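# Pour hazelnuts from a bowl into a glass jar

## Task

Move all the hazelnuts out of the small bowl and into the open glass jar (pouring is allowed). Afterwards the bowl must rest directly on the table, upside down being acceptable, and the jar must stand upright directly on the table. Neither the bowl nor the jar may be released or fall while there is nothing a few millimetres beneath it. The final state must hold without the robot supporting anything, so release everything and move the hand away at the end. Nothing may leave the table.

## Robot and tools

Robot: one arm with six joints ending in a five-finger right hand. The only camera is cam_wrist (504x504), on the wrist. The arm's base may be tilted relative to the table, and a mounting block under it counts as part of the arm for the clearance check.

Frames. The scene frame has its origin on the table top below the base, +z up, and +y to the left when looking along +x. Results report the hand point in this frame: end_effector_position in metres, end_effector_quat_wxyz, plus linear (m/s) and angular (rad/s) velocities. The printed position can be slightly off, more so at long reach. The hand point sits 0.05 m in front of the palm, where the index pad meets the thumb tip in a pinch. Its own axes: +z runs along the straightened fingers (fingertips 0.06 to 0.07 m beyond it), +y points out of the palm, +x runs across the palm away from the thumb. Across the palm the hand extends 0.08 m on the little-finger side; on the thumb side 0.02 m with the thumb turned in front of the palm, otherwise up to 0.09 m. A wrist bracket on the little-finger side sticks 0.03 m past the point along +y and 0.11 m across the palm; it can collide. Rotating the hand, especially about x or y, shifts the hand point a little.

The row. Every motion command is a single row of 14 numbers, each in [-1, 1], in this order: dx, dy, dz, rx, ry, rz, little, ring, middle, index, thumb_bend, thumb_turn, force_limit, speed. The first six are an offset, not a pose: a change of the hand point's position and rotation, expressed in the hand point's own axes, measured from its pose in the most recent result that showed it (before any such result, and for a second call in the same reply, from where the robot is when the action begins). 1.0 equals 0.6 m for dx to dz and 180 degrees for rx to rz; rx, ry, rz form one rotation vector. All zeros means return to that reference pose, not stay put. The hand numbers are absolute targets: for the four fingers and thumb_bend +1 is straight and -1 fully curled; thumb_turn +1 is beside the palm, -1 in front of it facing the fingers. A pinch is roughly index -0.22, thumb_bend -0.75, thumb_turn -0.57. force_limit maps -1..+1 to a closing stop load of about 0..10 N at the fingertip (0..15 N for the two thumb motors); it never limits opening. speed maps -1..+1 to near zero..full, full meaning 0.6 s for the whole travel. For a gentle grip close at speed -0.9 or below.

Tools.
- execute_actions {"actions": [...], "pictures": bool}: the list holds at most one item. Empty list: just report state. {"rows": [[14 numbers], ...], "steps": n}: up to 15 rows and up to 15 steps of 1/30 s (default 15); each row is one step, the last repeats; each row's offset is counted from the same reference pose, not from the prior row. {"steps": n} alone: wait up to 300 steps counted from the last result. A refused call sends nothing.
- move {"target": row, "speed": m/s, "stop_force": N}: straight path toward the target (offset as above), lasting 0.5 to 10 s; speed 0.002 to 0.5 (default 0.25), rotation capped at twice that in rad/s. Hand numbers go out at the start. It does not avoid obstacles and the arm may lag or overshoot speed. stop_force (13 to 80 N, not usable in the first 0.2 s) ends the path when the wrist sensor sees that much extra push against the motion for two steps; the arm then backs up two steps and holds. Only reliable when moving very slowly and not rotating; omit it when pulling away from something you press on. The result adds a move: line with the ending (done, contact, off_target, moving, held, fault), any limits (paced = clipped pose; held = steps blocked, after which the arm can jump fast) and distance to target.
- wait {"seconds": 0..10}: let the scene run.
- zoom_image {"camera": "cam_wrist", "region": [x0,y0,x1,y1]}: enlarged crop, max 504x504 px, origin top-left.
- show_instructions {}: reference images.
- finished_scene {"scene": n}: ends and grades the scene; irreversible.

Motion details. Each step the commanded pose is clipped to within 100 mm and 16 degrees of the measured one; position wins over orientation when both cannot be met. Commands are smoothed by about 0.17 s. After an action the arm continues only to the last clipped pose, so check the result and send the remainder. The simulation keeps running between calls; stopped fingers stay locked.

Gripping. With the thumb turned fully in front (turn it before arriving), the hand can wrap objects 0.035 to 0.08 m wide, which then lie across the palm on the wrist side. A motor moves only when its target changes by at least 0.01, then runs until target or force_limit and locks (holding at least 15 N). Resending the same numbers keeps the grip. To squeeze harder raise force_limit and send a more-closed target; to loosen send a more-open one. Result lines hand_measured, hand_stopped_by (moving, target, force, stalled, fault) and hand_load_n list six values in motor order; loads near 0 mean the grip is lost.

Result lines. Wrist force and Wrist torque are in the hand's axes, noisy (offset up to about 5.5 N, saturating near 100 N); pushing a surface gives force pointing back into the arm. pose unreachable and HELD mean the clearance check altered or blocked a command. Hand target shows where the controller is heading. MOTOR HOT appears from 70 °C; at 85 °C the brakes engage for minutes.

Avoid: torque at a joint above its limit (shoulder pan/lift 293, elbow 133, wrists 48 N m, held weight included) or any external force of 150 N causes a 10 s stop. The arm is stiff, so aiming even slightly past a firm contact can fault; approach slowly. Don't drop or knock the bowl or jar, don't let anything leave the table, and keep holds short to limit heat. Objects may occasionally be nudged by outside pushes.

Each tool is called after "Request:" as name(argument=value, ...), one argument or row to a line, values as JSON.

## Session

Request:
execute_actions(
  actions=[],
)

Scene clock: 0.00 s of 6000.00 s.
end_effector_position=(+0.6983, -0.3255, +0.2351) hand_measured=(+1.000, +1.000, +1.000, +1.000, +1.000, +1.000) hand_load_n=(+0.0, +0.0, +0.0, +0.0, +0.0, +0.0) hand_stopped_by=(target, target, target, target, target, target) hand_force_limit=0.00 hand_speed=-0.80 end_effector_quat_wxyz=(-0.374, -0.068, +0.910, +0.164) end_effector_velocity=(+0.001, -0.000, -0.000) end_effector_angular_velocity=(-0.002, -0.002, +0.001)
Joint positions: [-0.633 -0.528  0.983  1.926  1.811 -2.281]
Joint velocities: [ 0.001 -0.    -0.001 -0.002  0.001  0.   ]
Motor temperatures (°C, as the motors report them): [29 29 29 34 37 32]
Wrist force (N, on the end effector, along its own x y z axes, offset not removed): no reading
Wrist torque (N m, same axes, about the end effector's origin, offset not removed): no reading
Hand target: +0.698, -0.325, +0.235; -0.374, -0.068, +0.910, +0.164

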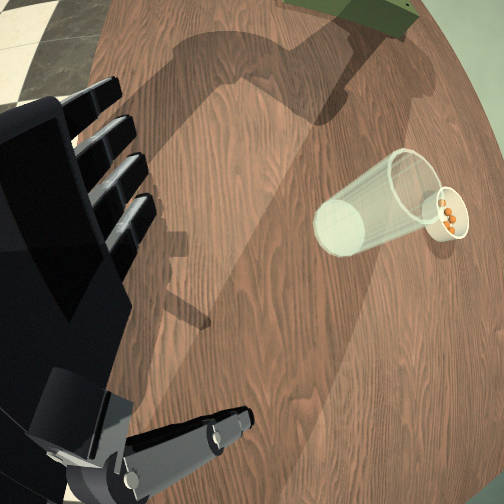

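Request:
move(
  target=[0.1312,0.7027,0.336,0.3442,0.0678,-0.7509,1,1,1,1,1,1,0,1],
  speed=0.5,
)

Scene clock: 89.90 s of 6000.00 s.
end_effector_position=(+0.5004, +0.0996, +0.3001) hand_measured=(+1.000, +1.000, +1.000, +1.000, +1.000, +1.000) hand_load_n=(+0.0, +0.0, +0.0, +0.0, +0.0, +0.0) hand_stopped_by=(target, target, target, target, target, target) hand_force_limit=0.00 hand_speed=1.00 end_effector_quat_wxyz=(+0.001, +0.976, -0.219, -0.000) end_effector_velocity=(-0.000, +0.002, +0.001) end_effector_angular_velocity=(+0.005, -0.004, +0.012)
Joint positions: [-0.026 -1.287  1.822  1.033  1.575 -4.327]
Joint velocities: [ 0.002 -0.004  0.001 -0.001 -0.006 -0.01 ]
Motor temperatures (°C, as the motors report them): [29 29 29 34 37 32]
Wrist force (N, on the end effector, along its own x y z axes, offset not removed): [-0.4 1.0 -4.4]
Wrist torque (N m, same axes, about the end effector's origin, offset not removed): [0.51 0.00 0.19]
Hand target: +0.500, +0.100, +0.300; +0.001, +0.976, -0.219, -0.000
Off the commanded pose: 0.001 m, 0 deg.
After step 120, 82.60 s passed at rest.
move: done

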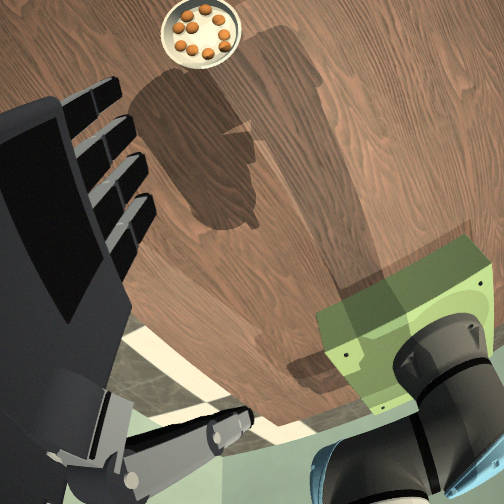

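Request:
zoom_image(
  camera="cam_wrist",
  region=[140,0,270,90],
)

Region (140, 0, 270, 90) of cam_wrist's 504x504 image, scaled by 3.877, with more detail than that image has; it fills the top 349 rows of this view, and the rest is white.

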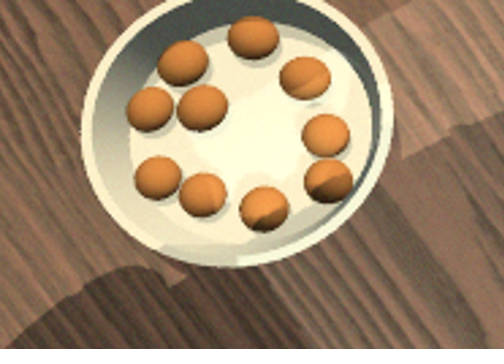

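Request:
move(
  target=[-0.096,-0.047,0.2167,0,0.4706,0,1,1,1,1,1,1,0,1],
  speed=0.45,
)

Scene clock: 149.13 s of 6000.00 s.
end_effector_position=(+0.4599, +0.1493, +0.1704) hand_measured=(+1.000, +1.000, +1.000, +1.000, +1.000, +1.000) hand_load_n=(+0.0, +0.0, +0.0, +0.0, +0.0, +0.0) hand_stopped_by=(target, target, target, target, target, target) hand_force_limit=0.00 hand_speed=1.00 end_effector_quat_wxyz=(+0.149, +0.722, -0.163, +0.656) end_effector_velocity=(+0.001, -0.000, -0.001) end_effector_angular_velocity=(-0.009, -0.013, +0.003)
Joint positions: [ 0.491 -1.327  2.479 -1.007  2.471 -4.601]
Joint velocities: [ 0.     0.007  0.008 -0.041 -0.001 -0.022]
Motor temperatures (°C, as the motors report them): [29 29 29 34 37 32]
Wrist force (N, on the end effector, along its own x y z axes, offset not removed): [2.6 -0.7 -5.7]
Wrist torque (N m, same axes, about the end effector's origin, offset not removed): [0.39 -0.40 0.35]
Hand target: +0.460, +0.149, +0.170; +0.149, +0.721, -0.162, +0.657
Off the commanded pose: 0.001 m, 0 deg.
After step 90, 53.77 s passed at rest.
move: done

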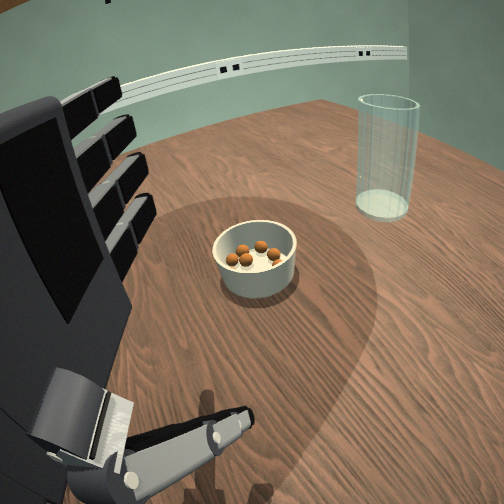

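Request:
zoom_image(
  camera="cam_wrist",
  region=[180,190,330,320],
)

Request:
zoom_image(
  camera="cam_wrist",
  region=[320,80,460,240],
)

Region (180, 190, 330, 320) of cam_wrist's 504x504 image, scaled by 3.360, with more detail than that image has; it fills the top 437 rows of this view, and the rest is white.

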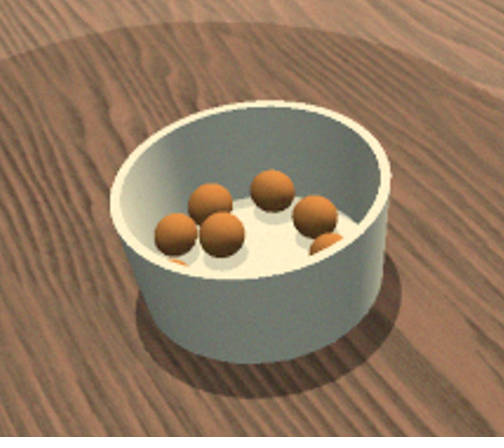

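Region (320, 80, 460, 240) of cam_wrist's 504x504 image, scaled by 3.150, with more detail than that image has; it fills the left 441 columns of this view, and the rest is white.

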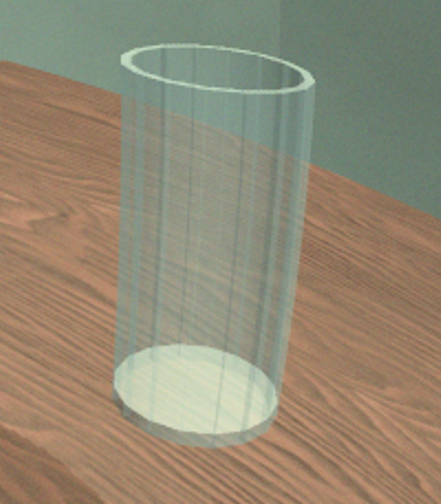

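Request:
move(
  target=[-0.225,-0.0155,0.1115,0,0,0,1,1,1,1,1,-1,0,1],
  speed=0.12,
)

Scene clock: 270.93 s of 6000.00 s.
end_effector_position=(+0.5123, +0.1346, +0.0302) hand_measured=(+1.000, +1.000, +1.000, +1.000, +1.000, -1.000) hand_load_n=(+0.0, +0.0, +0.0, +0.0, +0.0, +0.0) hand_stopped_by=(target, target, target, target, target, target) hand_force_limit=0.00 hand_speed=1.00 end_effector_quat_wxyz=(+0.149, +0.722, -0.163, +0.656) end_effector_velocity=(+0.001, +0.001, -0.002) end_effector_angular_velocity=(-0.000, -0.000, +0.002)
Joint positions: [ 0.398 -0.959  2.437 -1.347  2.379 -4.62 ]
Joint velocities: [ 0.     0.007 -0.002 -0.005 -0.002 -0.001]
Motor temperatures (°C, as the motors report them): [29 29 29 34 37 32]
Wrist force (N, on the end effector, along its own x y z axes, offset not removed): [1.0 -0.4 -5.4]
Wrist torque (N m, same axes, about the end effector's origin, offset not removed): [0.50 -0.23 0.20]
Hand target: +0.512, +0.135, +0.030; +0.149, +0.722, -0.163, +0.656
Off the commanded pose: 0.001 m, 0 deg.
After step 90, 117.00 s passed at rest.
move: done

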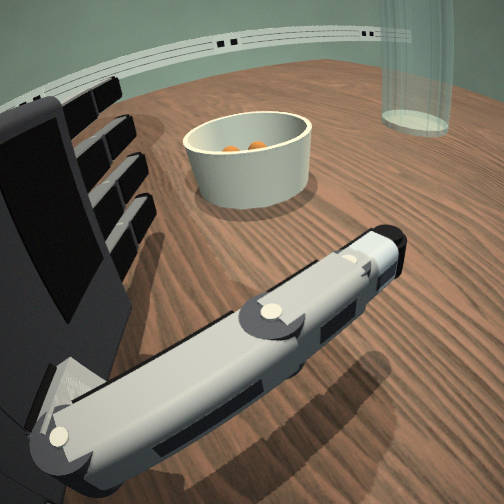

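Request:
move(
  target=[0,0,0.1422,0,0,0,1,1,1,1,1,-1,0,1],
  speed=0.1,
)

Scene clock: 295.77 s of 6000.00 s.
end_effector_position=(+0.5887, +0.0984, +0.0221) hand_measured=(+1.000, +1.000, +1.000, +1.000, +1.000, -1.000) hand_load_n=(+0.0, +0.0, +0.0, +0.0, +0.0, +0.0) hand_stopped_by=(target, target, target, target, target, target) hand_force_limit=0.00 hand_speed=1.00 end_effector_quat_wxyz=(+0.149, +0.722, -0.163, +0.656) end_effector_velocity=(+0.003, -0.001, +0.000) end_effector_angular_velocity=(+0.001, -0.002, -0.001)
Joint positions: [ 0.258 -0.932  2.369 -1.323  2.24  -4.643]
Joint velocities: [-0.003  0.001 -0.003  0.001 -0.002  0.   ]
Motor temperatures (°C, as the motors report them): [29 29 29 34 37 32]
Wrist force (N, on the end effector, along its own x y z axes, offset not removed): [1.1 2.4 -3.4]
Wrist torque (N m, same axes, about the end effector's origin, offset not removed): [0.74 -0.10 0.30]
Hand target: +0.589, +0.098, +0.022; +0.149, +0.722, -0.163, +0.656
Off the commanded pose: 0.000 m, 0 deg.
After step 90, 20.47 s passed at rest.
move: done

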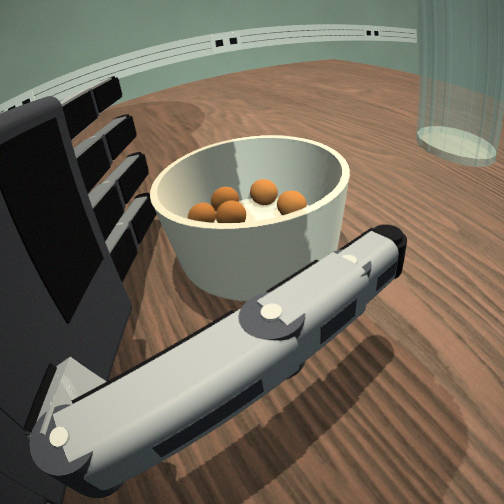

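Request:
move(
  target=[0,0.01,0.04,0,0,0,1,1,1,1,1,-1,-0.2,-0.6],
  speed=0.04,
)

Scene clock: 323.57 s of 6000.00 s.
end_effector_position=(+0.6076, +0.0829, +0.0199) hand_measured=(+1.000, +1.000, +1.000, +1.000, +1.000, -1.000) hand_load_n=(+0.0, +0.0, +0.0, +0.0, +0.0, +0.0) hand_stopped_by=(target, target, target, target, target, target) hand_force_limit=-0.20 hand_speed=-0.60 end_effector_quat_wxyz=(+0.149, +0.722, -0.163, +0.656) end_effector_velocity=(+0.003, -0.002, +0.000) end_effector_angular_velocity=(-0.001, -0.001, -0.001)
Joint positions: [ 0.214 -0.925  2.356 -1.32   2.196 -4.649]
Joint velocities: [-0.005  0.001 -0.003  0.001 -0.004 -0.001]
Motor temperatures (°C, as the motors report them): [29 29 29 34 37 32]
Wrist force (N, on the end effector, along its own x y z axes, offset not removed): [1.5 1.3 -3.6]
Wrist torque (N m, same axes, about the end effector's origin, offset not removed): [0.59 -0.33 0.26]
Hand target: +0.608, +0.083, +0.020; +0.149, +0.722, -0.163, +0.656
Off the commanded pose: 0.000 m, 0 deg.
After step 90, 23.80 s passed at rest.
move: done

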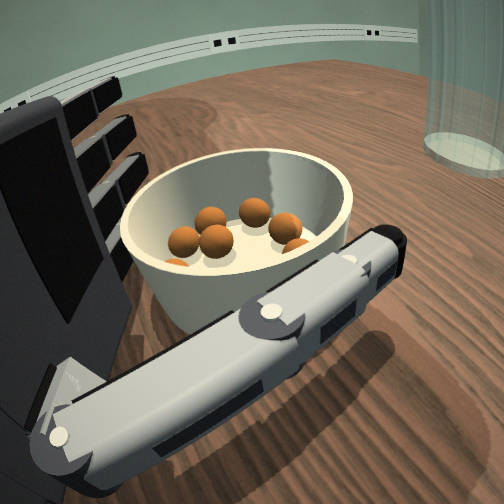

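Request:
execute_actions(
  actions=[
    {"rows": [[0,0,0,0,0,0,1,1,-1,-1,1,-1,-0.2,-0.6]], "steps": 15},
  ],
  pictures=false,
)

Request:
wait(
  seconds=1.0,
)

Scene clock: 330.70 s of 6000.00 s.
end_effector_position=(+0.6076, +0.0829, +0.0198) hand_measured=(+1.000, +1.000, +0.736, +0.736, +1.000, -1.000) hand_load_n=(+0.0, +0.0, +0.0, +0.0, +0.0, +0.0) hand_stopped_by=(target, target, moving, moving, target, target) hand_force_limit=-0.20 hand_speed=-0.60 end_effector_quat_wxyz=(+0.149, +0.722, -0.163, +0.656) end_effector_velocity=(-0.001, +0.001, -0.000) end_effector_angular_velocity=(-0.000, +0.001, +0.001)
Joint positions: [ 0.214 -0.924  2.356 -1.32   2.196 -4.649]
Joint velocities: [ 0.002  0.     0.001 -0.001  0.001 -0.   ]
Motor temperatures (°C, as the motors report them): [29 29 29 34 37 32]
Wrist force (N, on the end effector, along its own x y z axes, offset not removed): [-1.1 0.9 -2.9]
Wrist torque (N m, same axes, about the end effector's origin, offset not removed): [0.51 0.04 0.14]
Hand target: +0.608, +0.083, +0.020; +0.149, +0.722, -0.163, +0.656
Off the commanded pose: 0.000 m, 0 deg.
Steps of this call (steps 1 to 90: nothing new was sent; then 3.63 s passed at rest; steps 91 to 105: all 15 steps of this action). Readings (end_effector_position | what the end effector reports):
91: (+0.6077, +0.0828, +0.0198) | hand_measured=(+1.000, +1.000, +1.000, +1.000, +1.000, -1.000) hand_load_n=(+0.0, +0.0, +0.0, +0.0, +0.0, +0.0) hand_stopped_by=(target, target, moving, moving, target, target) hand_force_limit=-0.20 hand_speed=-0.60
92: (+0.6077, +0.0828, +0.0198) | hand_measured=(+1.000, +1.000, +1.000, +1.000, +1.000, -1.000) hand_load_n=(+0.0, +0.0, +0.0, +0.0, +0.0, +0.0) hand_stopped_by=(target, target, moving, moving, target, target) hand_force_limit=-0.20 hand_speed=-0.60
94: (+0.6077, +0.0828, +0.0198) | hand_measured=(+1.000, +1.000, +0.980, +0.980, +1.000, -1.000) hand_load_n=(+0.0, +0.0, +0.0, +0.0, +0.0, +0.0) hand_stopped_by=(target, target, moving, moving, target, target) hand_force_limit=-0.20 hand_speed=-0.60
98: (+0.6077, +0.0828, +0.0198) | hand_measured=(+1.000, +1.000, +0.890, +0.890, +1.000, -1.000) hand_load_n=(+0.0, +0.0, +0.0, +0.0, +0.0, +0.0) hand_stopped_by=(target, target, moving, moving, target, target) hand_force_limit=-0.20 hand_speed=-0.60
105: the state above

Scene clock: 331.70 s of 6000.00 s.
end_effector_position=(+0.6075, +0.0829, +0.0199) hand_measured=(+1.000, +1.000, +0.404, +0.382, +1.002, -1.000) hand_load_n=(+0.0, +0.0, +2.5, +7.5, +2.0, +0.0) hand_stopped_by=(target, target, force, force, target, target) hand_force_limit=-0.20 hand_speed=-0.60 end_effector_quat_wxyz=(+0.149, +0.722, -0.163, +0.656) end_effector_velocity=(-0.001, +0.001, -0.000) end_effector_angular_velocity=(-0.001, +0.002, +0.001)
Joint positions: [ 0.214 -0.925  2.356 -1.32   2.196 -4.649]
Joint velocities: [ 0.001 -0.     0.001  0.     0.    -0.001]
Motor temperatures (°C, as the motors report them): [29 29 29 34 37 32]
Wrist force (N, on the end effector, along its own x y z axes, offset not removed): [-2.6 -1.0 -6.3]
Wrist torque (N m, same axes, about the end effector's origin, offset not removed): [0.46 0.19 0.13]
Hand target: +0.608, +0.083, +0.020; +0.149, +0.722, -0.163, +0.656
Off the commanded pose: 0.000 m, 0 deg.
Steps of this call (steps 1 to 30: nothing new was sent). Readings (end_effector_position | what the end effector reports):
1: (+0.6076, +0.0829, +0.0198) | hand_measured=(+1.000, +1.000, +0.714, +0.714, +1.000, -1.000) hand_load_n=(+0.0, +0.0, +0.0, +0.0, +0.0, +0.0) hand_stopped_by=(target, target, moving, moving, target, target) hand_force_limit=-0.20 hand_speed=-0.60
2: (+0.6076, +0.0829, +0.0198) | hand_measured=(+1.000, +1.000, +0.690, +0.690, +1.000, -1.000) hand_load_n=(+0.0, +0.0, +0.0, +0.0, +0.0, +0.0) hand_stopped_by=(target, target, moving, moving, target, target) hand_force_limit=-0.20 hand_speed=-0.60
4: (+0.6076, +0.0829, +0.0198) | hand_measured=(+1.000, +1.000, +0.646, +0.646, +1.000, -1.000) hand_load_n=(+0.0, +0.0, +0.0, +0.0, +0.0, +0.0) hand_stopped_by=(target, target, moving, moving, target, target) hand_force_limit=-0.20 hand_speed=-0.60
8: (+0.6076, +0.0829, +0.0198) | hand_measured=(+1.000, +1.000, +0.558, +0.558, +1.000, -1.000) hand_load_n=(+0.0, +0.0, +0.5, +0.0, +0.0, +0.0) hand_stopped_by=(target, target, moving, moving, target, target) hand_force_limit=-0.20 hand_speed=-0.60
30: the state above

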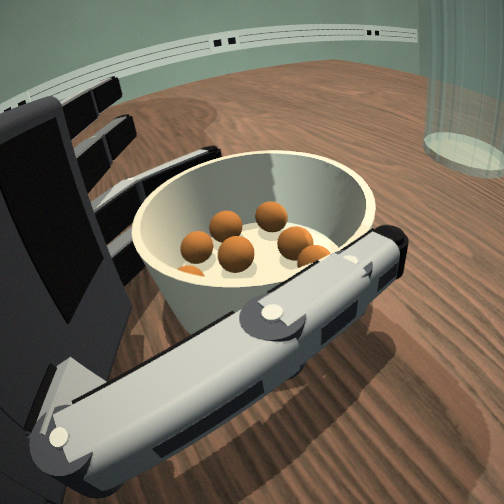

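Request:
execute_actions(
  actions=[
    {"rows": [[0,0,0,0,0,0,1,1,-1,-0.9,-0.6,-1,0.3,-0.8]], "steps": 15},
  ],
  pictures=false,
)

Request:
wait(
  seconds=0.5,
)

Scene clock: 343.37 s of 6000.00 s.
end_effector_position=(+0.6076, +0.0829, +0.0199) hand_measured=(+1.000, +1.000, +0.404, +0.382, +0.968, -1.000) hand_load_n=(+0.0, +0.0, +3.0, +8.5, +9.0, +0.0) hand_stopped_by=(target, target, force, force, force, target) hand_force_limit=0.30 hand_speed=-0.80 end_effector_quat_wxyz=(+0.149, +0.722, -0.163, +0.656) end_effector_velocity=(-0.001, +0.001, -0.000) end_effector_angular_velocity=(-0.000, +0.001, +0.001)
Joint positions: [ 0.214 -0.925  2.356 -1.32   2.196 -4.649]
Joint velocities: [ 0.001  0.     0.001 -0.     0.001 -0.   ]
Motor temperatures (°C, as the motors report them): [29 29 29 34 37 32]
Wrist force (N, on the end effector, along its own x y z axes, offset not removed): [-4.1 2.7 -5.0]
Wrist torque (N m, same axes, about the end effector's origin, offset not removed): [0.91 0.26 0.12]
Hand target: +0.608, +0.083, +0.020; +0.149, +0.722, -0.163, +0.656
Off the commanded pose: 0.000 m, 0 deg.
Steps of this call (steps 1 to 220: nothing new was sent; then 3.83 s passed at rest; steps 221 to 235: all 15 steps of this action). Readings (end_effector_position | what the end effector reports):
221: (+0.6076, +0.0829, +0.0199) | hand_measured=(+1.000, +1.000, +0.404, +0.382, +1.002, -1.000) hand_load_n=(+0.0, +0.0, +2.5, +7.5, +2.0, +0.0) hand_stopped_by=(target, target, force, force, moving, target) hand_force_limit=0.30 hand_speed=-0.80
222: (+0.6076, +0.0829, +0.0199) | hand_measured=(+1.000, +1.000, +0.404, +0.382, +1.002, -1.000) hand_load_n=(+0.0, +0.0, +2.5, +7.5, +2.0, +0.0) hand_stopped_by=(target, target, force, force, moving, target) hand_force_limit=0.30 hand_speed=-0.80
224: (+0.6076, +0.0829, +0.0199) | hand_measured=(+1.000, +1.000, +0.404, +0.382, +0.996, -1.000) hand_load_n=(+0.0, +0.0, +2.5, +7.5, +3.0, +0.0) hand_stopped_by=(target, target, force, force, moving, target) hand_force_limit=0.30 hand_speed=-0.80
228: (+0.6076, +0.0829, +0.0199) | hand_measured=(+1.000, +1.000, +0.404, +0.382, +0.974, -1.000) hand_load_n=(+0.0, +0.0, +3.0, +8.0, +8.0, +0.0) hand_stopped_by=(target, target, force, force, moving, target) hand_force_limit=0.30 hand_speed=-0.80
235: the state above

Scene clock: 343.87 s of 6000.00 s.
end_effector_position=(+0.6076, +0.0829, +0.0199) hand_measured=(+1.000, +1.000, +0.404, +0.382, +0.968, -1.000) hand_load_n=(+0.0, +0.0, +3.0, +8.5, +9.0, +0.0) hand_stopped_by=(target, target, force, force, force, target) hand_force_limit=0.30 hand_speed=-0.80 end_effector_quat_wxyz=(+0.149, +0.722, -0.163, +0.656) end_effector_velocity=(+0.002, +0.001, +0.001) end_effector_angular_velocity=(+0.001, -0.003, +0.001)
Joint positions: [ 0.214 -0.925  2.356 -1.32   2.196 -4.649]
Joint velocities: [ 0.001  0.    -0.002 -0.    -0.     0.   ]
Motor temperatures (°C, as the motors report them): [29 29 29 34 37 32]
Wrist force (N, on the end effector, along its own x y z axes, offset not removed): [-1.0 1.3 -6.4]
Wrist torque (N m, same axes, about the end effector's origin, offset not removed): [0.77 -0.15 0.28]
Hand target: +0.608, +0.083, +0.020; +0.149, +0.722, -0.163, +0.656
Off the commanded pose: 0.000 m, 0 deg.
Steps of this call (steps 1 to 15: nothing new was sent). Readings (end_effector_position | what the end effector reports):
1: (+0.6076, +0.0829, +0.0199) | hand_measured=(+1.000, +1.000, +0.404, +0.382, +0.968, -1.000) hand_load_n=(+0.0, +0.0, +3.0, +8.5, +9.0, +0.0) hand_stopped_by=(target, target, force, force, force, target) hand_force_limit=0.30 hand_speed=-0.80
2: (+0.6076, +0.0829, +0.0199) | hand_measured=(+1.000, +1.000, +0.404, +0.382, +0.968, -1.000) hand_load_n=(+0.0, +0.0, +3.0, +8.5, +9.0, +0.0) hand_stopped_by=(target, target, force, force, force, target) hand_force_limit=0.30 hand_speed=-0.80
4: (+0.6076, +0.0829, +0.0199) | hand_measured=(+1.000, +1.000, +0.404, +0.382, +0.968, -1.000) hand_load_n=(+0.0, +0.0, +3.0, +8.5, +9.0, +0.0) hand_stopped_by=(target, target, force, force, force, target) hand_force_limit=0.30 hand_speed=-0.80
8: (+0.6076, +0.0829, +0.0199) | hand_measured=(+1.000, +1.000, +0.404, +0.382, +0.968, -1.000) hand_load_n=(+0.0, +0.0, +3.0, +8.5, +9.0, +0.0) hand_stopped_by=(target, target, force, force, force, target) hand_force_limit=0.30 hand_speed=-0.80
15: the state above

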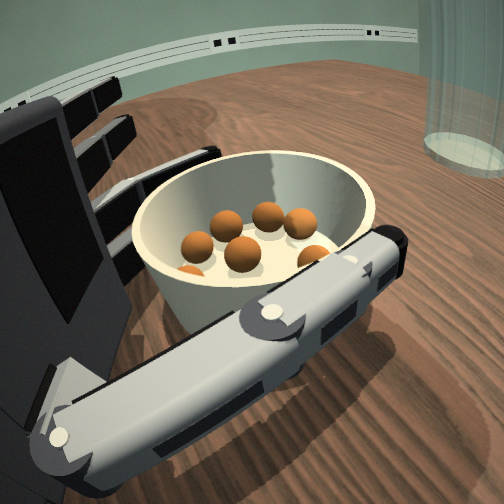

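Request:
execute_actions(
  actions=[
    {"rows": [[0,0,0,0,0,0,1,1,-0.9,-0.9,-0.6,-1,0.2,-0.85]], "steps": 15},
  ],
)

Scene clock: 352.63 s of 6000.00 s.
end_effector_position=(+0.6076, +0.0829, +0.0199) hand_measured=(+1.000, +1.000, +0.390, +0.382, +0.968, -1.000) hand_load_n=(+0.0, +0.0, +8.0, +6.5, +10.0, +1.5) hand_stopped_by=(target, target, force, force, force, target) hand_force_limit=0.20 hand_speed=-0.85 end_effector_quat_wxyz=(+0.149, +0.722, -0.163, +0.656) end_effector_velocity=(+0.001, +0.001, +0.000) end_effector_angular_velocity=(+0.000, -0.001, +0.003)
Joint positions: [ 0.214 -0.925  2.356 -1.32   2.196 -4.649]
Joint velocities: [ 0.001 -0.    -0.001 -0.    -0.002 -0.   ]
Motor temperatures (°C, as the motors report them): [29 29 29 34 37 32]
Wrist force (N, on the end effector, along its own x y z axes, offset not removed): [-5.0 -0.4 -3.8]
Wrist torque (N m, same axes, about the end effector's origin, offset not removed): [0.38 0.46 -0.05]
Hand target: +0.608, +0.083, +0.020; +0.149, +0.722, -0.163, +0.656
Off the commanded pose: 0.000 m, 0 deg.
Steps of this call (steps 1 to 90: nothing new was sent; then 5.27 s passed at rest; steps 91 to 105: all 15 steps of this action). Readings (end_effector_position | what the end effector reports):
91: (+0.6076, +0.0829, +0.0199) | hand_measured=(+1.000, +1.000, +0.404, +0.382, +0.968, -1.000) hand_load_n=(+0.0, +0.0, +3.0, +8.5, +9.0, +0.0) hand_stopped_by=(target, target, moving, force, force, target) hand_force_limit=0.20 hand_speed=-0.85
92: (+0.6076, +0.0829, +0.0199) | hand_measured=(+1.000, +1.000, +0.404, +0.382, +0.968, -1.000) hand_load_n=(+0.0, +0.0, +3.0, +8.5, +9.0, +0.0) hand_stopped_by=(target, target, moving, force, force, target) hand_force_limit=0.20 hand_speed=-0.85
94: (+0.6076, +0.0829, +0.0199) | hand_measured=(+1.000, +1.000, +0.398, +0.382, +0.968, -1.000) hand_load_n=(+0.0, +0.0, +5.5, +7.5, +9.5, +1.0) hand_stopped_by=(target, target, moving, force, force, target) hand_force_limit=0.20 hand_speed=-0.85
98: (+0.6076, +0.0829, +0.0199) | hand_measured=(+1.000, +1.000, +0.390, +0.382, +0.968, -1.000) hand_load_n=(+0.0, +0.0, +8.0, +6.5, +10.0, +1.5) hand_stopped_by=(target, target, force, force, force, target) hand_force_limit=0.20 hand_speed=-0.85
105: the state above

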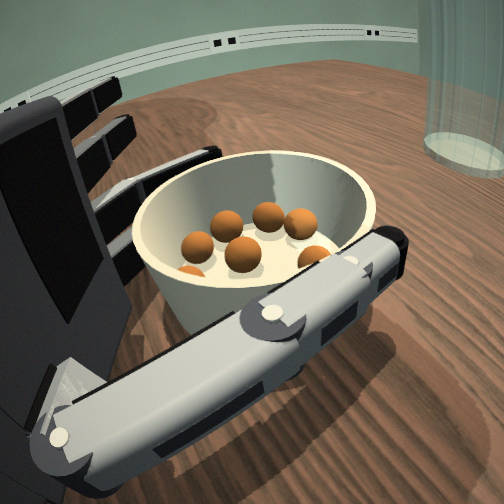

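Request:
execute_actions(
  actions=[],
)

Scene clock: 381.27 s of 6000.00 s.
end_effector_position=(+0.6076, +0.0829, +0.0199) hand_measured=(+1.000, +1.000, +0.390, +0.382, +0.968, -1.000) hand_load_n=(+0.0, +0.0, +8.0, +6.5, +10.0, +1.5) hand_stopped_by=(target, target, force, force, force, target) hand_force_limit=0.20 hand_speed=-0.85 end_effector_quat_wxyz=(+0.149, +0.722, -0.163, +0.656) end_effector_velocity=(-0.000, -0.001, -0.000) end_effector_angular_velocity=(+0.000, +0.001, -0.002)
Joint positions: [ 0.214 -0.925  2.356 -1.32   2.196 -4.649]
Joint velocities: [-0.001  0.     0.     0.     0.002  0.   ]
Motor temperatures (°C, as the motors report them): [29 29 29 34 37 32]
Wrist force (N, on the end effector, along its own x y z axes, offset not removed): [-0.5 2.3 -3.7]
Wrist torque (N m, same axes, about the end effector's origin, offset not removed): [0.76 -0.20 0.47]
Hand target: +0.608, +0.083, +0.020; +0.149, +0.722, -0.163, +0.656
Off the commanded pose: 0.000 m, 0 deg.
Steps of this call (steps 1 to 90: nothing new was sent; then 25.63 s passed at rest). Readings (end_effector_position | what the end effector reports):
1: (+0.6076, +0.0829, +0.0199) | hand_measured=(+1.000, +1.000, +0.390, +0.382, +0.968, -1.000) hand_load_n=(+0.0, +0.0, +8.0, +6.5, +10.0, +1.5) hand_stopped_by=(target, target, force, force, force, target) hand_force_limit=0.20 hand_speed=-0.85
2: (+0.6076, +0.0829, +0.0199) | hand_measured=(+1.000, +1.000, +0.390, +0.382, +0.968, -1.000) hand_load_n=(+0.0, +0.0, +8.0, +6.5, +10.0, +1.5) hand_stopped_by=(target, target, force, force, force, target) hand_force_limit=0.20 hand_speed=-0.85
4: (+0.6076, +0.0829, +0.0199) | hand_measured=(+1.000, +1.000, +0.390, +0.382, +0.968, -1.000) hand_load_n=(+0.0, +0.0, +8.0, +6.5, +10.0, +1.5) hand_stopped_by=(target, target, force, force, force, target) hand_force_limit=0.20 hand_speed=-0.85
8: (+0.6076, +0.0829, +0.0199) | hand_measured=(+1.000, +1.000, +0.390, +0.382, +0.968, -1.000) hand_load_n=(+0.0, +0.0, +8.0, +6.5, +10.0, +1.5) hand_stopped_by=(target, target, force, force, force, target) hand_force_limit=0.20 hand_speed=-0.85
90: the state above

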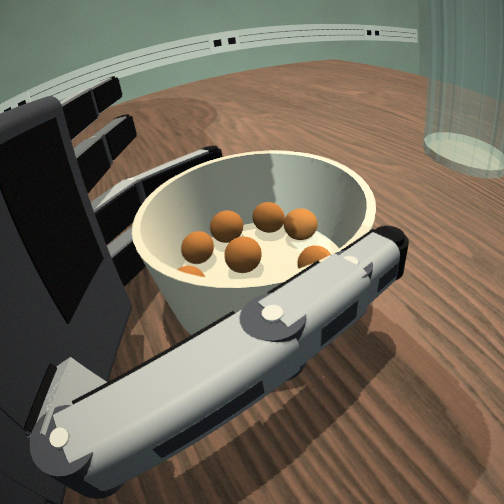

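Request:
move(
  target=[0.332,0,-0.0307,0,0,0,1,1,-0.9,-0.9,-0.6,-1,0.2,-0.85],
  speed=0.12,
)

Scene clock: 391.33 s of 6000.00 s.
end_effector_position=(+0.6081, +0.0828, +0.2192) hand_measured=(+1.000, +1.000, +0.390, +0.382, +0.968, -1.000) hand_load_n=(+0.0, +0.0, +8.0, +6.5, +10.0, +1.5) hand_stopped_by=(target, target, force, force, force, target) hand_force_limit=0.20 hand_speed=-0.85 end_effector_quat_wxyz=(+0.149, +0.722, -0.163, +0.656) end_effector_velocity=(-0.000, -0.000, +0.002) end_effector_angular_velocity=(+0.001, +0.001, +0.000)
Joint positions: [ 0.215 -1.354  2.338 -0.872  2.197 -4.649]
Joint velocities: [-0.    -0.005 -0.001  0.008 -0.001  0.001]
Motor temperatures (°C, as the motors report them): [29 29 29 34 37 32]
Wrist force (N, on the end effector, along its own x y z axes, offset not removed): [-1.8 -1.9 -2.3]
Wrist torque (N m, same axes, about the end effector's origin, offset not removed): [0.06 -0.26 0.04]
Hand target: +0.608, +0.083, +0.220; +0.149, +0.722, -0.163, +0.656
Off the commanded pose: 0.001 m, 0 deg.
After step 90, 4.87 s passed at rest.
move: done

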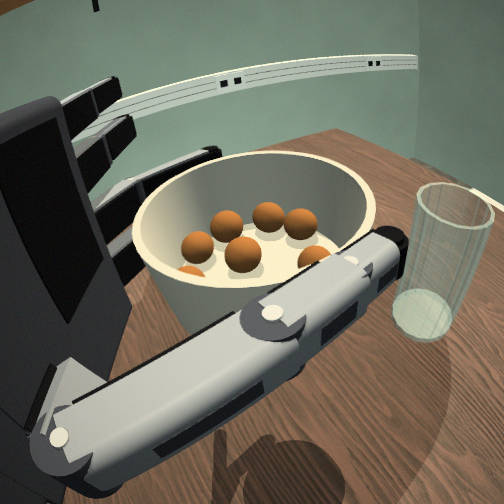

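Request:
move(
  target=[0.0237,0.1817,0.202,0.0204,0,0.2213,1,1,-0.9,-0.9,-0.6,-1,0.2,-0.85],
  speed=0.12,
)

Scene clock: 429.03 s of 6000.00 s.
end_effector_position=(+0.6714, -0.0674, +0.2219) hand_measured=(+1.000, +1.000, +0.390, +0.382, +0.968, -1.000) hand_load_n=(+0.0, +0.0, +8.0, +6.0, +10.0, +1.5) hand_stopped_by=(target, target, force, force, force, target) hand_force_limit=0.20 hand_speed=-0.85 end_effector_quat_wxyz=(-0.106, +0.628, -0.378, +0.672) end_effector_velocity=(+0.001, -0.004, -0.000) end_effector_angular_velocity=(+0.011, -0.004, -0.003)
Joint positions: [-0.247 -1.456  2.381 -0.856  1.679 -4.008]
Joint velocities: [-0.009 -0.    -0.001  0.001 -0.007  0.011]
Motor temperatures (°C, as the motors report them): [29 29 29 34 37 32]
Wrist force (N, on the end effector, along its own x y z axes, offset not removed): [1.4 0.3 -3.3]
Wrist torque (N m, same axes, about the end effector's origin, offset not removed): [0.27 -0.54 0.24]
Hand target: +0.672, -0.068, +0.222; -0.106, +0.627, -0.378, +0.672
Off the commanded pose: 0.001 m, 0 deg.
After step 90, 31.37 s passed at rest.
move: done

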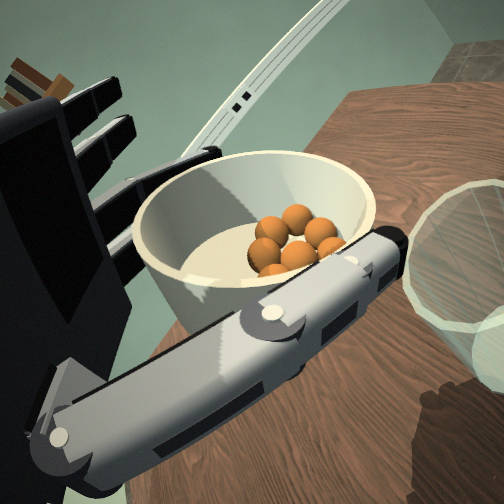

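Request:
zoom_image(
  camera="cam_wrist",
  region=[360, 150, 504, 400],
)

Region (360, 150, 504, 400) of cam_wrist's 504x504 image, scaled by 2.016, with more detail than that image has; it fills the left 290 columns of this view, and the rest is white.

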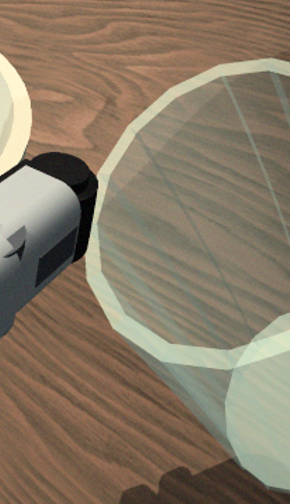

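Request:
move(
  target=[0.0161,0.0192,0,0.0128,0,0.1384,1,1,-0.9,-0.9,-0.6,-1,0.2,-0.85],
  speed=0.08,
)

Scene clock: 508.50 s of 6000.00 s.
end_effector_position=(+0.6659, -0.0812, +0.2218) hand_measured=(+1.000, +1.000, +0.390, +0.382, +0.968, -1.000) hand_load_n=(+0.0, +0.0, +8.0, +6.0, +10.0, +1.0) hand_stopped_by=(target, target, force, force, force, target) hand_force_limit=0.20 hand_speed=-0.85 end_effector_quat_wxyz=(-0.260, +0.529, -0.491, +0.641) end_effector_velocity=(+0.000, -0.001, +0.000) end_effector_angular_velocity=(+0.013, -0.006, +0.001)
Joint positions: [-0.374 -1.494  2.434 -0.902  1.528 -3.583]
Joint velocities: [-0.006 -0.001  0.001 -0.002 -0.007  0.014]
Motor temperatures (°C, as the motors report them): [29 29 29 34 37 32]
Wrist force (N, on the end effector, along its own x y z axes, offset not removed): [-0.2 4.0 -3.3]
Wrist torque (N m, same axes, about the end effector's origin, offset not removed): [0.82 -0.06 0.38]
Hand target: +0.666, -0.081, +0.222; -0.261, +0.529, -0.491, +0.641
Off the commanded pose: 0.000 m, 0 deg.
After step 90, 73.40 s passed at rest.
move: done

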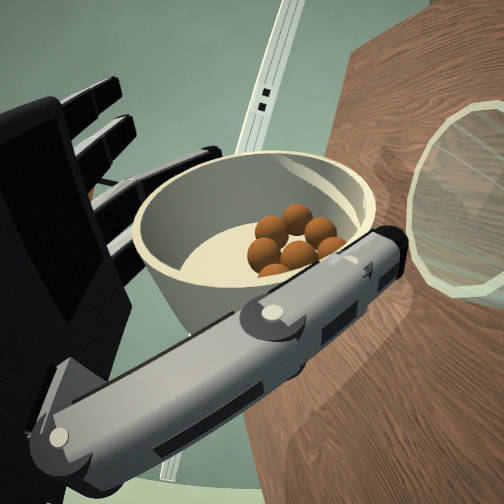

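Request:
move(
  target=[0.0261,0.0124,-0.005,0.0128,0,0.1384,1,1,-0.9,-0.9,-0.6,-1,0.2,-0.85],
  speed=0.04,
)

Scene clock: 556.83 s of 6000.00 s.
end_effector_position=(+0.6571, -0.0962, +0.2219) hand_measured=(+1.000, +1.000, +0.390, +0.382, +0.968, -1.000) hand_load_n=(+0.0, +0.0, +8.0, +6.0, +10.0, +0.5) hand_stopped_by=(target, target, force, force, force, target) hand_force_limit=0.20 hand_speed=-0.85 end_effector_quat_wxyz=(+0.402, -0.406, +0.580, -0.580) end_effector_velocity=(-0.000, -0.000, -0.000) end_effector_angular_velocity=(+0.012, -0.005, +0.000)
Joint positions: [-0.504 -1.498  2.492 -0.995  1.389 -3.147]
Joint velocities: [-0.004  0.001  0.001 -0.003 -0.004  0.014]
Motor temperatures (°C, as the motors report them): [29 29 29 34 37 32]
Wrist force (N, on the end effector, along its own x y z axes, offset not removed): [-1.5 3.0 -3.8]
Wrist torque (N m, same axes, about the end effector's origin, offset not removed): [0.59 0.10 0.12]
Hand target: +0.657, -0.096, +0.222; +0.403, -0.406, +0.580, -0.580
Off the commanded pose: 0.000 m, 0 deg.
After step 90, 39.63 s passed at rest.
move: done

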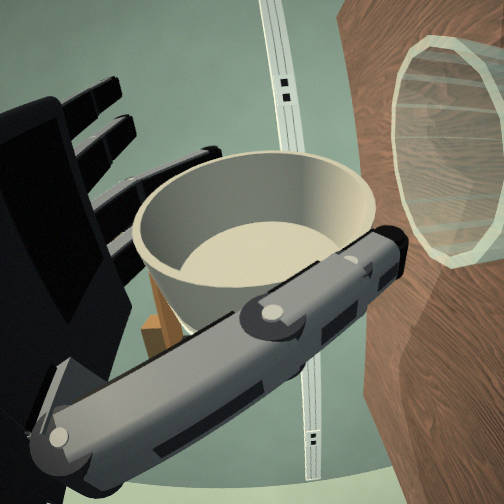

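Request:
move(
  target=[0.025,0,0,0.0092,0,0.0996,1,1,-0.9,-0.9,-0.6,-1,0.2,-0.85],
  speed=0.08,
)

Scene clock: 581.77 s of 6000.00 s.
end_effector_position=(+0.6520, -0.1101, +0.2220) hand_measured=(+1.000, +1.000, +0.390, +0.382, +0.968, -1.000) hand_load_n=(+0.0, +0.0, +8.0, +5.5, +10.0, +0.0) hand_stopped_by=(target, target, force, force, force, target) hand_force_limit=0.20 hand_speed=-0.85 end_effector_quat_wxyz=(+0.493, -0.306, +0.628, -0.519) end_effector_velocity=(-0.001, -0.001, -0.000) end_effector_angular_velocity=(+0.014, -0.006, -0.002)
Joint positions: [-0.59  -1.47   2.526 -1.086  1.307 -2.828]
Joint velocities: [-0.004  0.002  0.002 -0.005 -0.002  0.015]
Motor temperatures (°C, as the motors report them): [29 29 29 34 37 32]
Wrist force (N, on the end effector, along its own x y z axes, offset not removed): [2.2 5.7 -1.0]
Wrist torque (N m, same axes, about the end effector's origin, offset not removed): [0.77 -0.27 0.33]
Hand target: +0.652, -0.110, +0.222; +0.494, -0.305, +0.628, -0.518
Off the commanded pose: 0.000 m, 0 deg.
After step 400, 9.30 s passed at rest.
move: done

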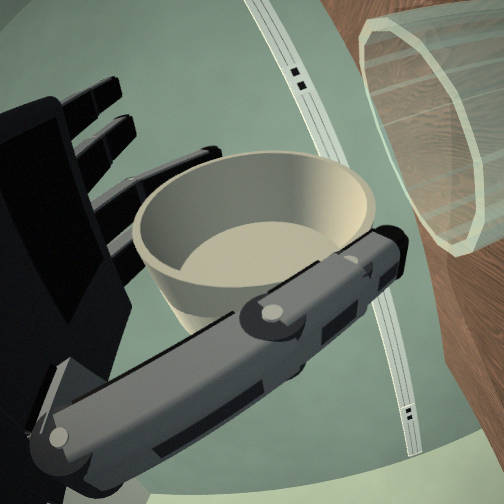

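Request:
move(
  target=[-0.1773,0.0524,-0.1383,-0.0552,0,-0.5976,1,1,-0.9,-0.9,-0.6,-1,0.2,-0.85],
  speed=0.2,
)

Scene clock: 614.07 s of 6000.00 s.
end_effector_position=(+0.6126, +0.0222, +0.2221) hand_measured=(+1.000, +1.000, +0.390, +0.382, +0.968, -1.000) hand_load_n=(+0.0, +0.0, +8.0, +6.5, +10.0, +1.5) hand_stopped_by=(target, target, force, force, force, target) hand_force_limit=0.20 hand_speed=-0.85 end_effector_quat_wxyz=(+0.151, +0.722, -0.161, +0.656) end_effector_velocity=(-0.001, +0.001, -0.001) end_effector_angular_velocity=(-0.013, +0.007, -0.001)
Joint positions: [ 0.072 -1.396  2.386 -0.888  2.055 -4.671]
Joint velocities: [ 0.004  0.003 -0.    -0.002  0.006 -0.014]
Motor temperatures (°C, as the motors report them): [29 29 29 34 37 32]
Wrist force (N, on the end effector, along its own x y z axes, offset not removed): [-1.1 2.0 -3.8]
Wrist torque (N m, same axes, about the end effector's origin, offset not removed): [0.71 -0.24 0.28]
Hand target: +0.613, +0.022, +0.222; +0.151, +0.722, -0.161, +0.655
Off the commanded pose: 0.001 m, 0 deg.
After step 90, 24.10 s passed at rest.
move: done

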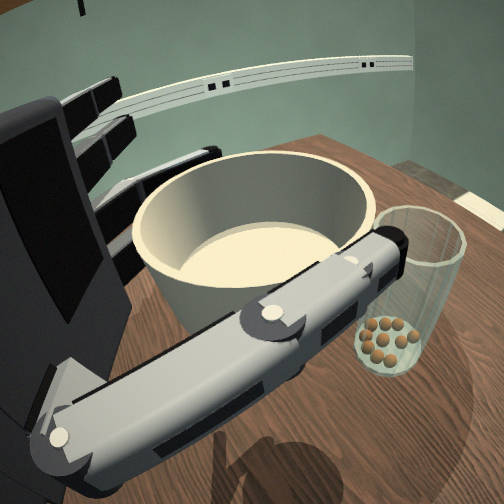

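Request:
zoom_image(
  camera="cam_wrist",
  region=[340, 300, 440, 390],
)

Request:
move(
  target=[-0.325,0,0.030,0,0,0,1,1,-0.9,-0.9,-0.6,-1,0.2,-0.85],
  speed=0.2,
)

Region (340, 300, 440, 390) of cam_wrist's 504x504 image, scaled by 5.040, with more detail than that image has; it fills the top 454 rows of this view, and the rest is white.

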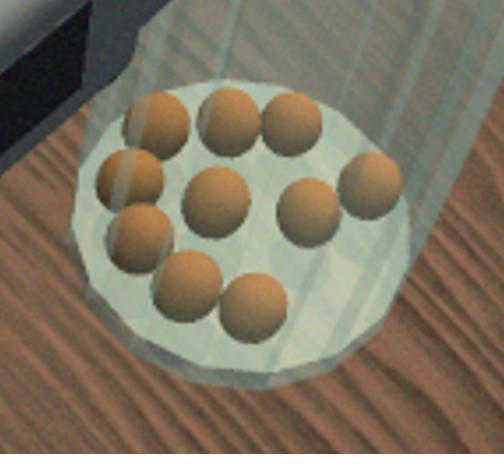

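Scene clock: 620.33 s of 6000.00 s.
end_effector_position=(+0.6116, +0.0215, +0.0270) hand_measured=(+1.000, +1.000, +0.390, +0.382, +0.968, -1.000) hand_load_n=(+0.0, +0.0, +8.0, +6.5, +10.0, +1.5) hand_stopped_by=(target, target, force, force, force, target) hand_force_limit=0.20 hand_speed=-0.85 end_effector_quat_wxyz=(+0.151, +0.722, -0.162, +0.656) end_effector_velocity=(+0.002, -0.000, -0.002) end_effector_angular_velocity=(-0.000, -0.003, +0.000)
Joint positions: [ 0.069 -0.95   2.41  -1.358  2.052 -4.672]
Joint velocities: [-0.001  0.007 -0.002 -0.007 -0.001 -0.001]
Motor temperatures (°C, as the motors report them): [29 29 29 34 37 32]
Wrist force (N, on the end effector, along its own x y z axes, offset not removed): [-0.5 -0.3 -4.3]
Wrist torque (N m, same axes, about the end effector's origin, offset not removed): [0.33 -0.27 0.18]
Hand target: +0.612, +0.022, +0.027; +0.151, +0.722, -0.161, +0.656
Off the commanded pose: 0.001 m, 0 deg.
After step 90, 1.67 s passed at rest.
move: done

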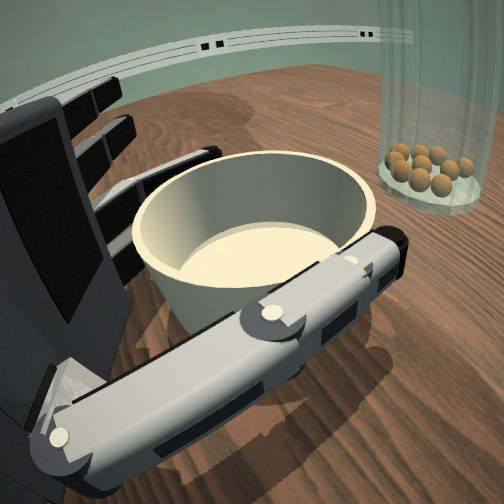

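Request:
move(
  target=[-0.0113,0,0.001,0,0,0,1,1,-0.9,-0.9,-0.6,-1,0.2,-0.85],
  speed=0.01,
)

Scene clock: 628.00 s of 6000.00 s.
end_effector_position=(+0.6115, +0.0215, +0.0205) hand_measured=(+1.000, +1.000, +0.390, +0.382, +0.968, -1.000) hand_load_n=(+0.0, +0.0, +8.0, +6.5, +10.0, +1.5) hand_stopped_by=(target, target, force, force, force, target) hand_force_limit=0.20 hand_speed=-0.85 end_effector_quat_wxyz=(+0.151, +0.722, -0.161, +0.655) end_effector_velocity=(+0.000, +0.001, -0.002) end_effector_angular_velocity=(-0.000, +0.000, +0.003)
Joint positions: [ 0.069 -0.934  2.408 -1.372  2.052 -4.672]
Joint velocities: [ 0.001  0.006 -0.001 -0.005 -0.001 -0.   ]
Motor temperatures (°C, as the motors report them): [29 29 29 34 37 32]
Wrist force (N, on the end effector, along its own x y z axes, offset not removed): [0.4 2.9 -1.9]
Wrist torque (N m, same axes, about the end effector's origin, offset not removed): [0.69 -0.47 0.31]
Hand target: +0.611, +0.022, +0.020; +0.151, +0.722, -0.162, +0.656
Off the commanded pose: 0.000 m, 0 deg.
After step 90, 3.80 s passed at rest.
move: done

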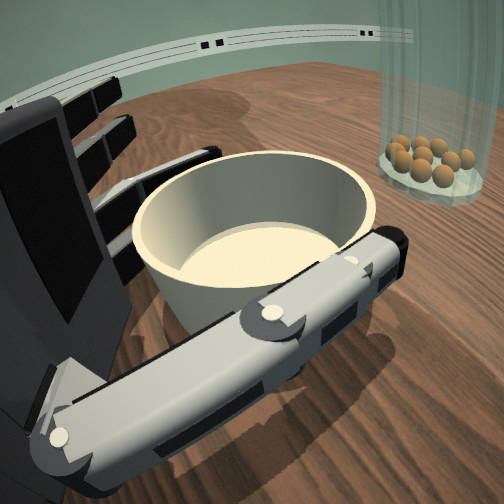

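Request:
execute_actions(
  actions=[
    {"rows": [[0,0,0,0,0,0,1,1,1,1,1,-1,0.2,0]], "steps": 15},
  ],
)

Scene clock: 634.90 s of 6000.00 s.
end_effector_position=(+0.6116, +0.0215, +0.0205) hand_measured=(+1.000, +1.000, +1.000, +1.000, +1.000, -1.000) hand_load_n=(+0.0, +0.0, +0.0, +0.0, +0.0, +0.0) hand_stopped_by=(target, target, moving, moving, target, target) hand_force_limit=0.20 hand_speed=0.00 end_effector_quat_wxyz=(+0.151, +0.722, -0.162, +0.656) end_effector_velocity=(-0.001, +0.000, -0.000) end_effector_angular_velocity=(+0.001, +0.001, -0.000)
Joint positions: [ 0.069 -0.934  2.408 -1.372  2.052 -4.672]
Joint velocities: [ 0.001 -0.     0.001  0.001  0.001  0.001]
Motor temperatures (°C, as the motors report them): [29 29 29 34 37 32]
Wrist force (N, on the end effector, along its own x y z axes, offset not removed): [1.1 0.8 -4.7]
Wrist torque (N m, same axes, about the end effector's origin, offset not removed): [0.59 -0.20 0.21]
Hand target: +0.611, +0.022, +0.020; +0.151, +0.722, -0.161, +0.655
Off the commanded pose: 0.000 m, 0 deg.
Steps of this call (steps 1 to 90: nothing new was sent; then 3.40 s passed at rest; steps 91 to 105: all 15 steps of this action). Readings (end_effector_position | what the end effector reports):
91: (+0.6115, +0.0215, +0.0202) | hand_measured=(+1.000, +1.000, +0.390, +0.382, +0.968, -1.000) hand_load_n=(+0.0, +0.0, +8.0, +6.5, +10.0, +1.5) hand_stopped_by=(target, target, moving, moving, moving, target) hand_force_limit=0.20 hand_speed=0.00
92: (+0.6115, +0.0215, +0.0202) | hand_measured=(+1.000, +1.000, +0.390, +0.382, +0.968, -1.000) hand_load_n=(+0.0, +0.0, +8.0, +6.5, +10.0, +1.5) hand_stopped_by=(target, target, moving, moving, moving, target) hand_force_limit=0.20 hand_speed=0.00
94: (+0.6115, +0.0215, +0.0203) | hand_measured=(+1.000, +1.000, +0.440, +0.432, +0.994, -1.000) hand_load_n=(+0.0, +0.0, +0.0, +0.0, +0.0, +0.0) hand_stopped_by=(target, target, moving, moving, moving, target) hand_force_limit=0.20 hand_speed=0.00
98: (+0.6115, +0.0215, +0.0204) | hand_measured=(+1.000, +1.000, +0.662, +0.654, +1.000, -1.000) hand_load_n=(+0.0, +0.0, +0.0, +0.0, +0.0, +0.0) hand_stopped_by=(target, target, moving, moving, target, target) hand_force_limit=0.20 hand_speed=0.00
105: the state above

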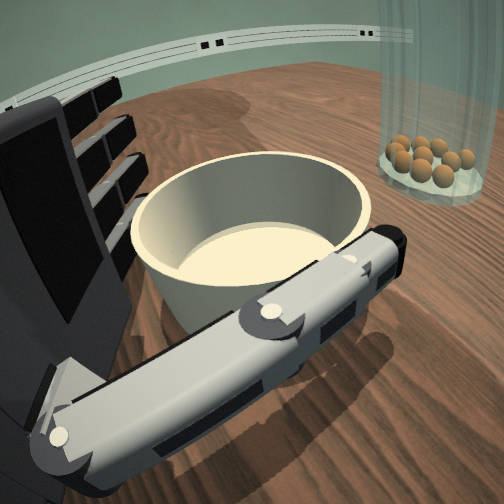

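Request:
move(
  target=[0,-0.01,-0.22,0,0,0,1,1,1,1,1,-1,0.2,0],
  speed=0.1,
)

Scene clock: 645.00 s of 6000.00 s.
end_effector_position=(+0.4957, +0.0831, +0.0330) hand_measured=(+1.000, +1.000, +1.000, +1.000, +1.000, -1.000) hand_load_n=(+0.0, +0.0, +0.0, +0.0, +0.0, +0.0) hand_stopped_by=(target, target, target, target, target, target) hand_force_limit=0.20 hand_speed=0.00 end_effector_quat_wxyz=(+0.151, +0.722, -0.161, +0.656) end_effector_velocity=(-0.002, +0.001, +0.000) end_effector_angular_velocity=(+0.001, -0.001, -0.001)
Joint positions: [ 0.277 -0.975  2.533 -1.441  2.259 -4.644]
Joint velocities: [ 0.005 -0.001  0.002 -0.     0.006  0.002]
Motor temperatures (°C, as the motors report them): [29 29 29 34 37 32]
Wrist force (N, on the end effector, along its own x y z axes, offset not removed): [3.3 0.9 -3.3]
Wrist torque (N m, same axes, about the end effector's origin, offset not removed): [0.50 -0.58 0.33]
Hand target: +0.496, +0.083, +0.033; +0.151, +0.722, -0.161, +0.656
Off the commanded pose: 0.001 m, 0 deg.
After step 90, 5.27 s passed at rest.
move: done

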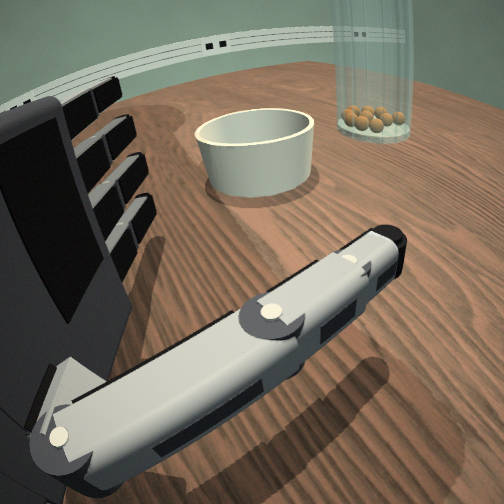

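Bowl is standing on the table and the hand is free. Lifting clear.

Request:
move(
  target=[0.2,0,-0.0185,0,0,0,1,1,1,1,1,-1,0.2,0],
  speed=0.2,
)

Scene clock: 653.10 s of 6000.00 s.
end_effector_position=(+0.4963, +0.0835, +0.1529) hand_measured=(+1.000, +1.000, +1.000, +1.000, +1.000, -1.000) hand_load_n=(+0.0, +0.0, +0.0, +0.0, +0.0, +0.0) hand_stopped_by=(target, target, target, target, target, target) hand_force_limit=0.20 hand_speed=0.00 end_effector_quat_wxyz=(+0.151, +0.722, -0.161, +0.656) end_effector_velocity=(-0.000, -0.001, +0.002) end_effector_angular_velocity=(+0.002, +0.003, -0.001)
Joint positions: [ 0.279 -1.313  2.535 -1.105  2.261 -4.644]
Joint velocities: [-0.001 -0.007 -0.001  0.013 -0.     0.003]
Motor temperatures (°C, as the motors report them): [29 29 29 34 37 32]
Wrist force (N, on the end effector, along its own x y z axes, offset not removed): [1.3 0.7 -4.2]
Wrist torque (N m, same axes, about the end effector's origin, offset not removed): [0.47 -0.34 0.26]
Hand target: +0.496, +0.083, +0.153; +0.151, +0.722, -0.161, +0.656
Off the commanded pose: 0.001 m, 0 deg.
After step 90, 3.87 s passed at rest.
move: done

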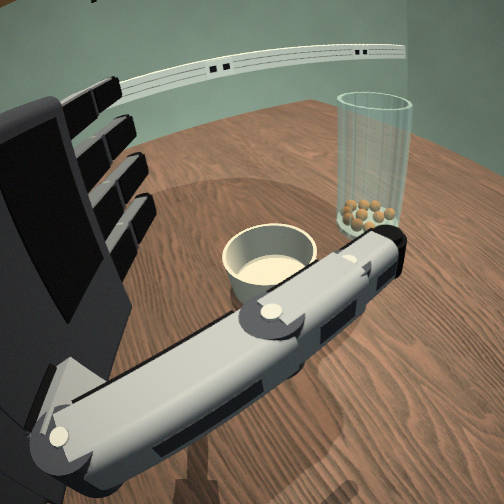

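Request:
finished_scene(
  scene=2,
)

The scene is finished: the task was done.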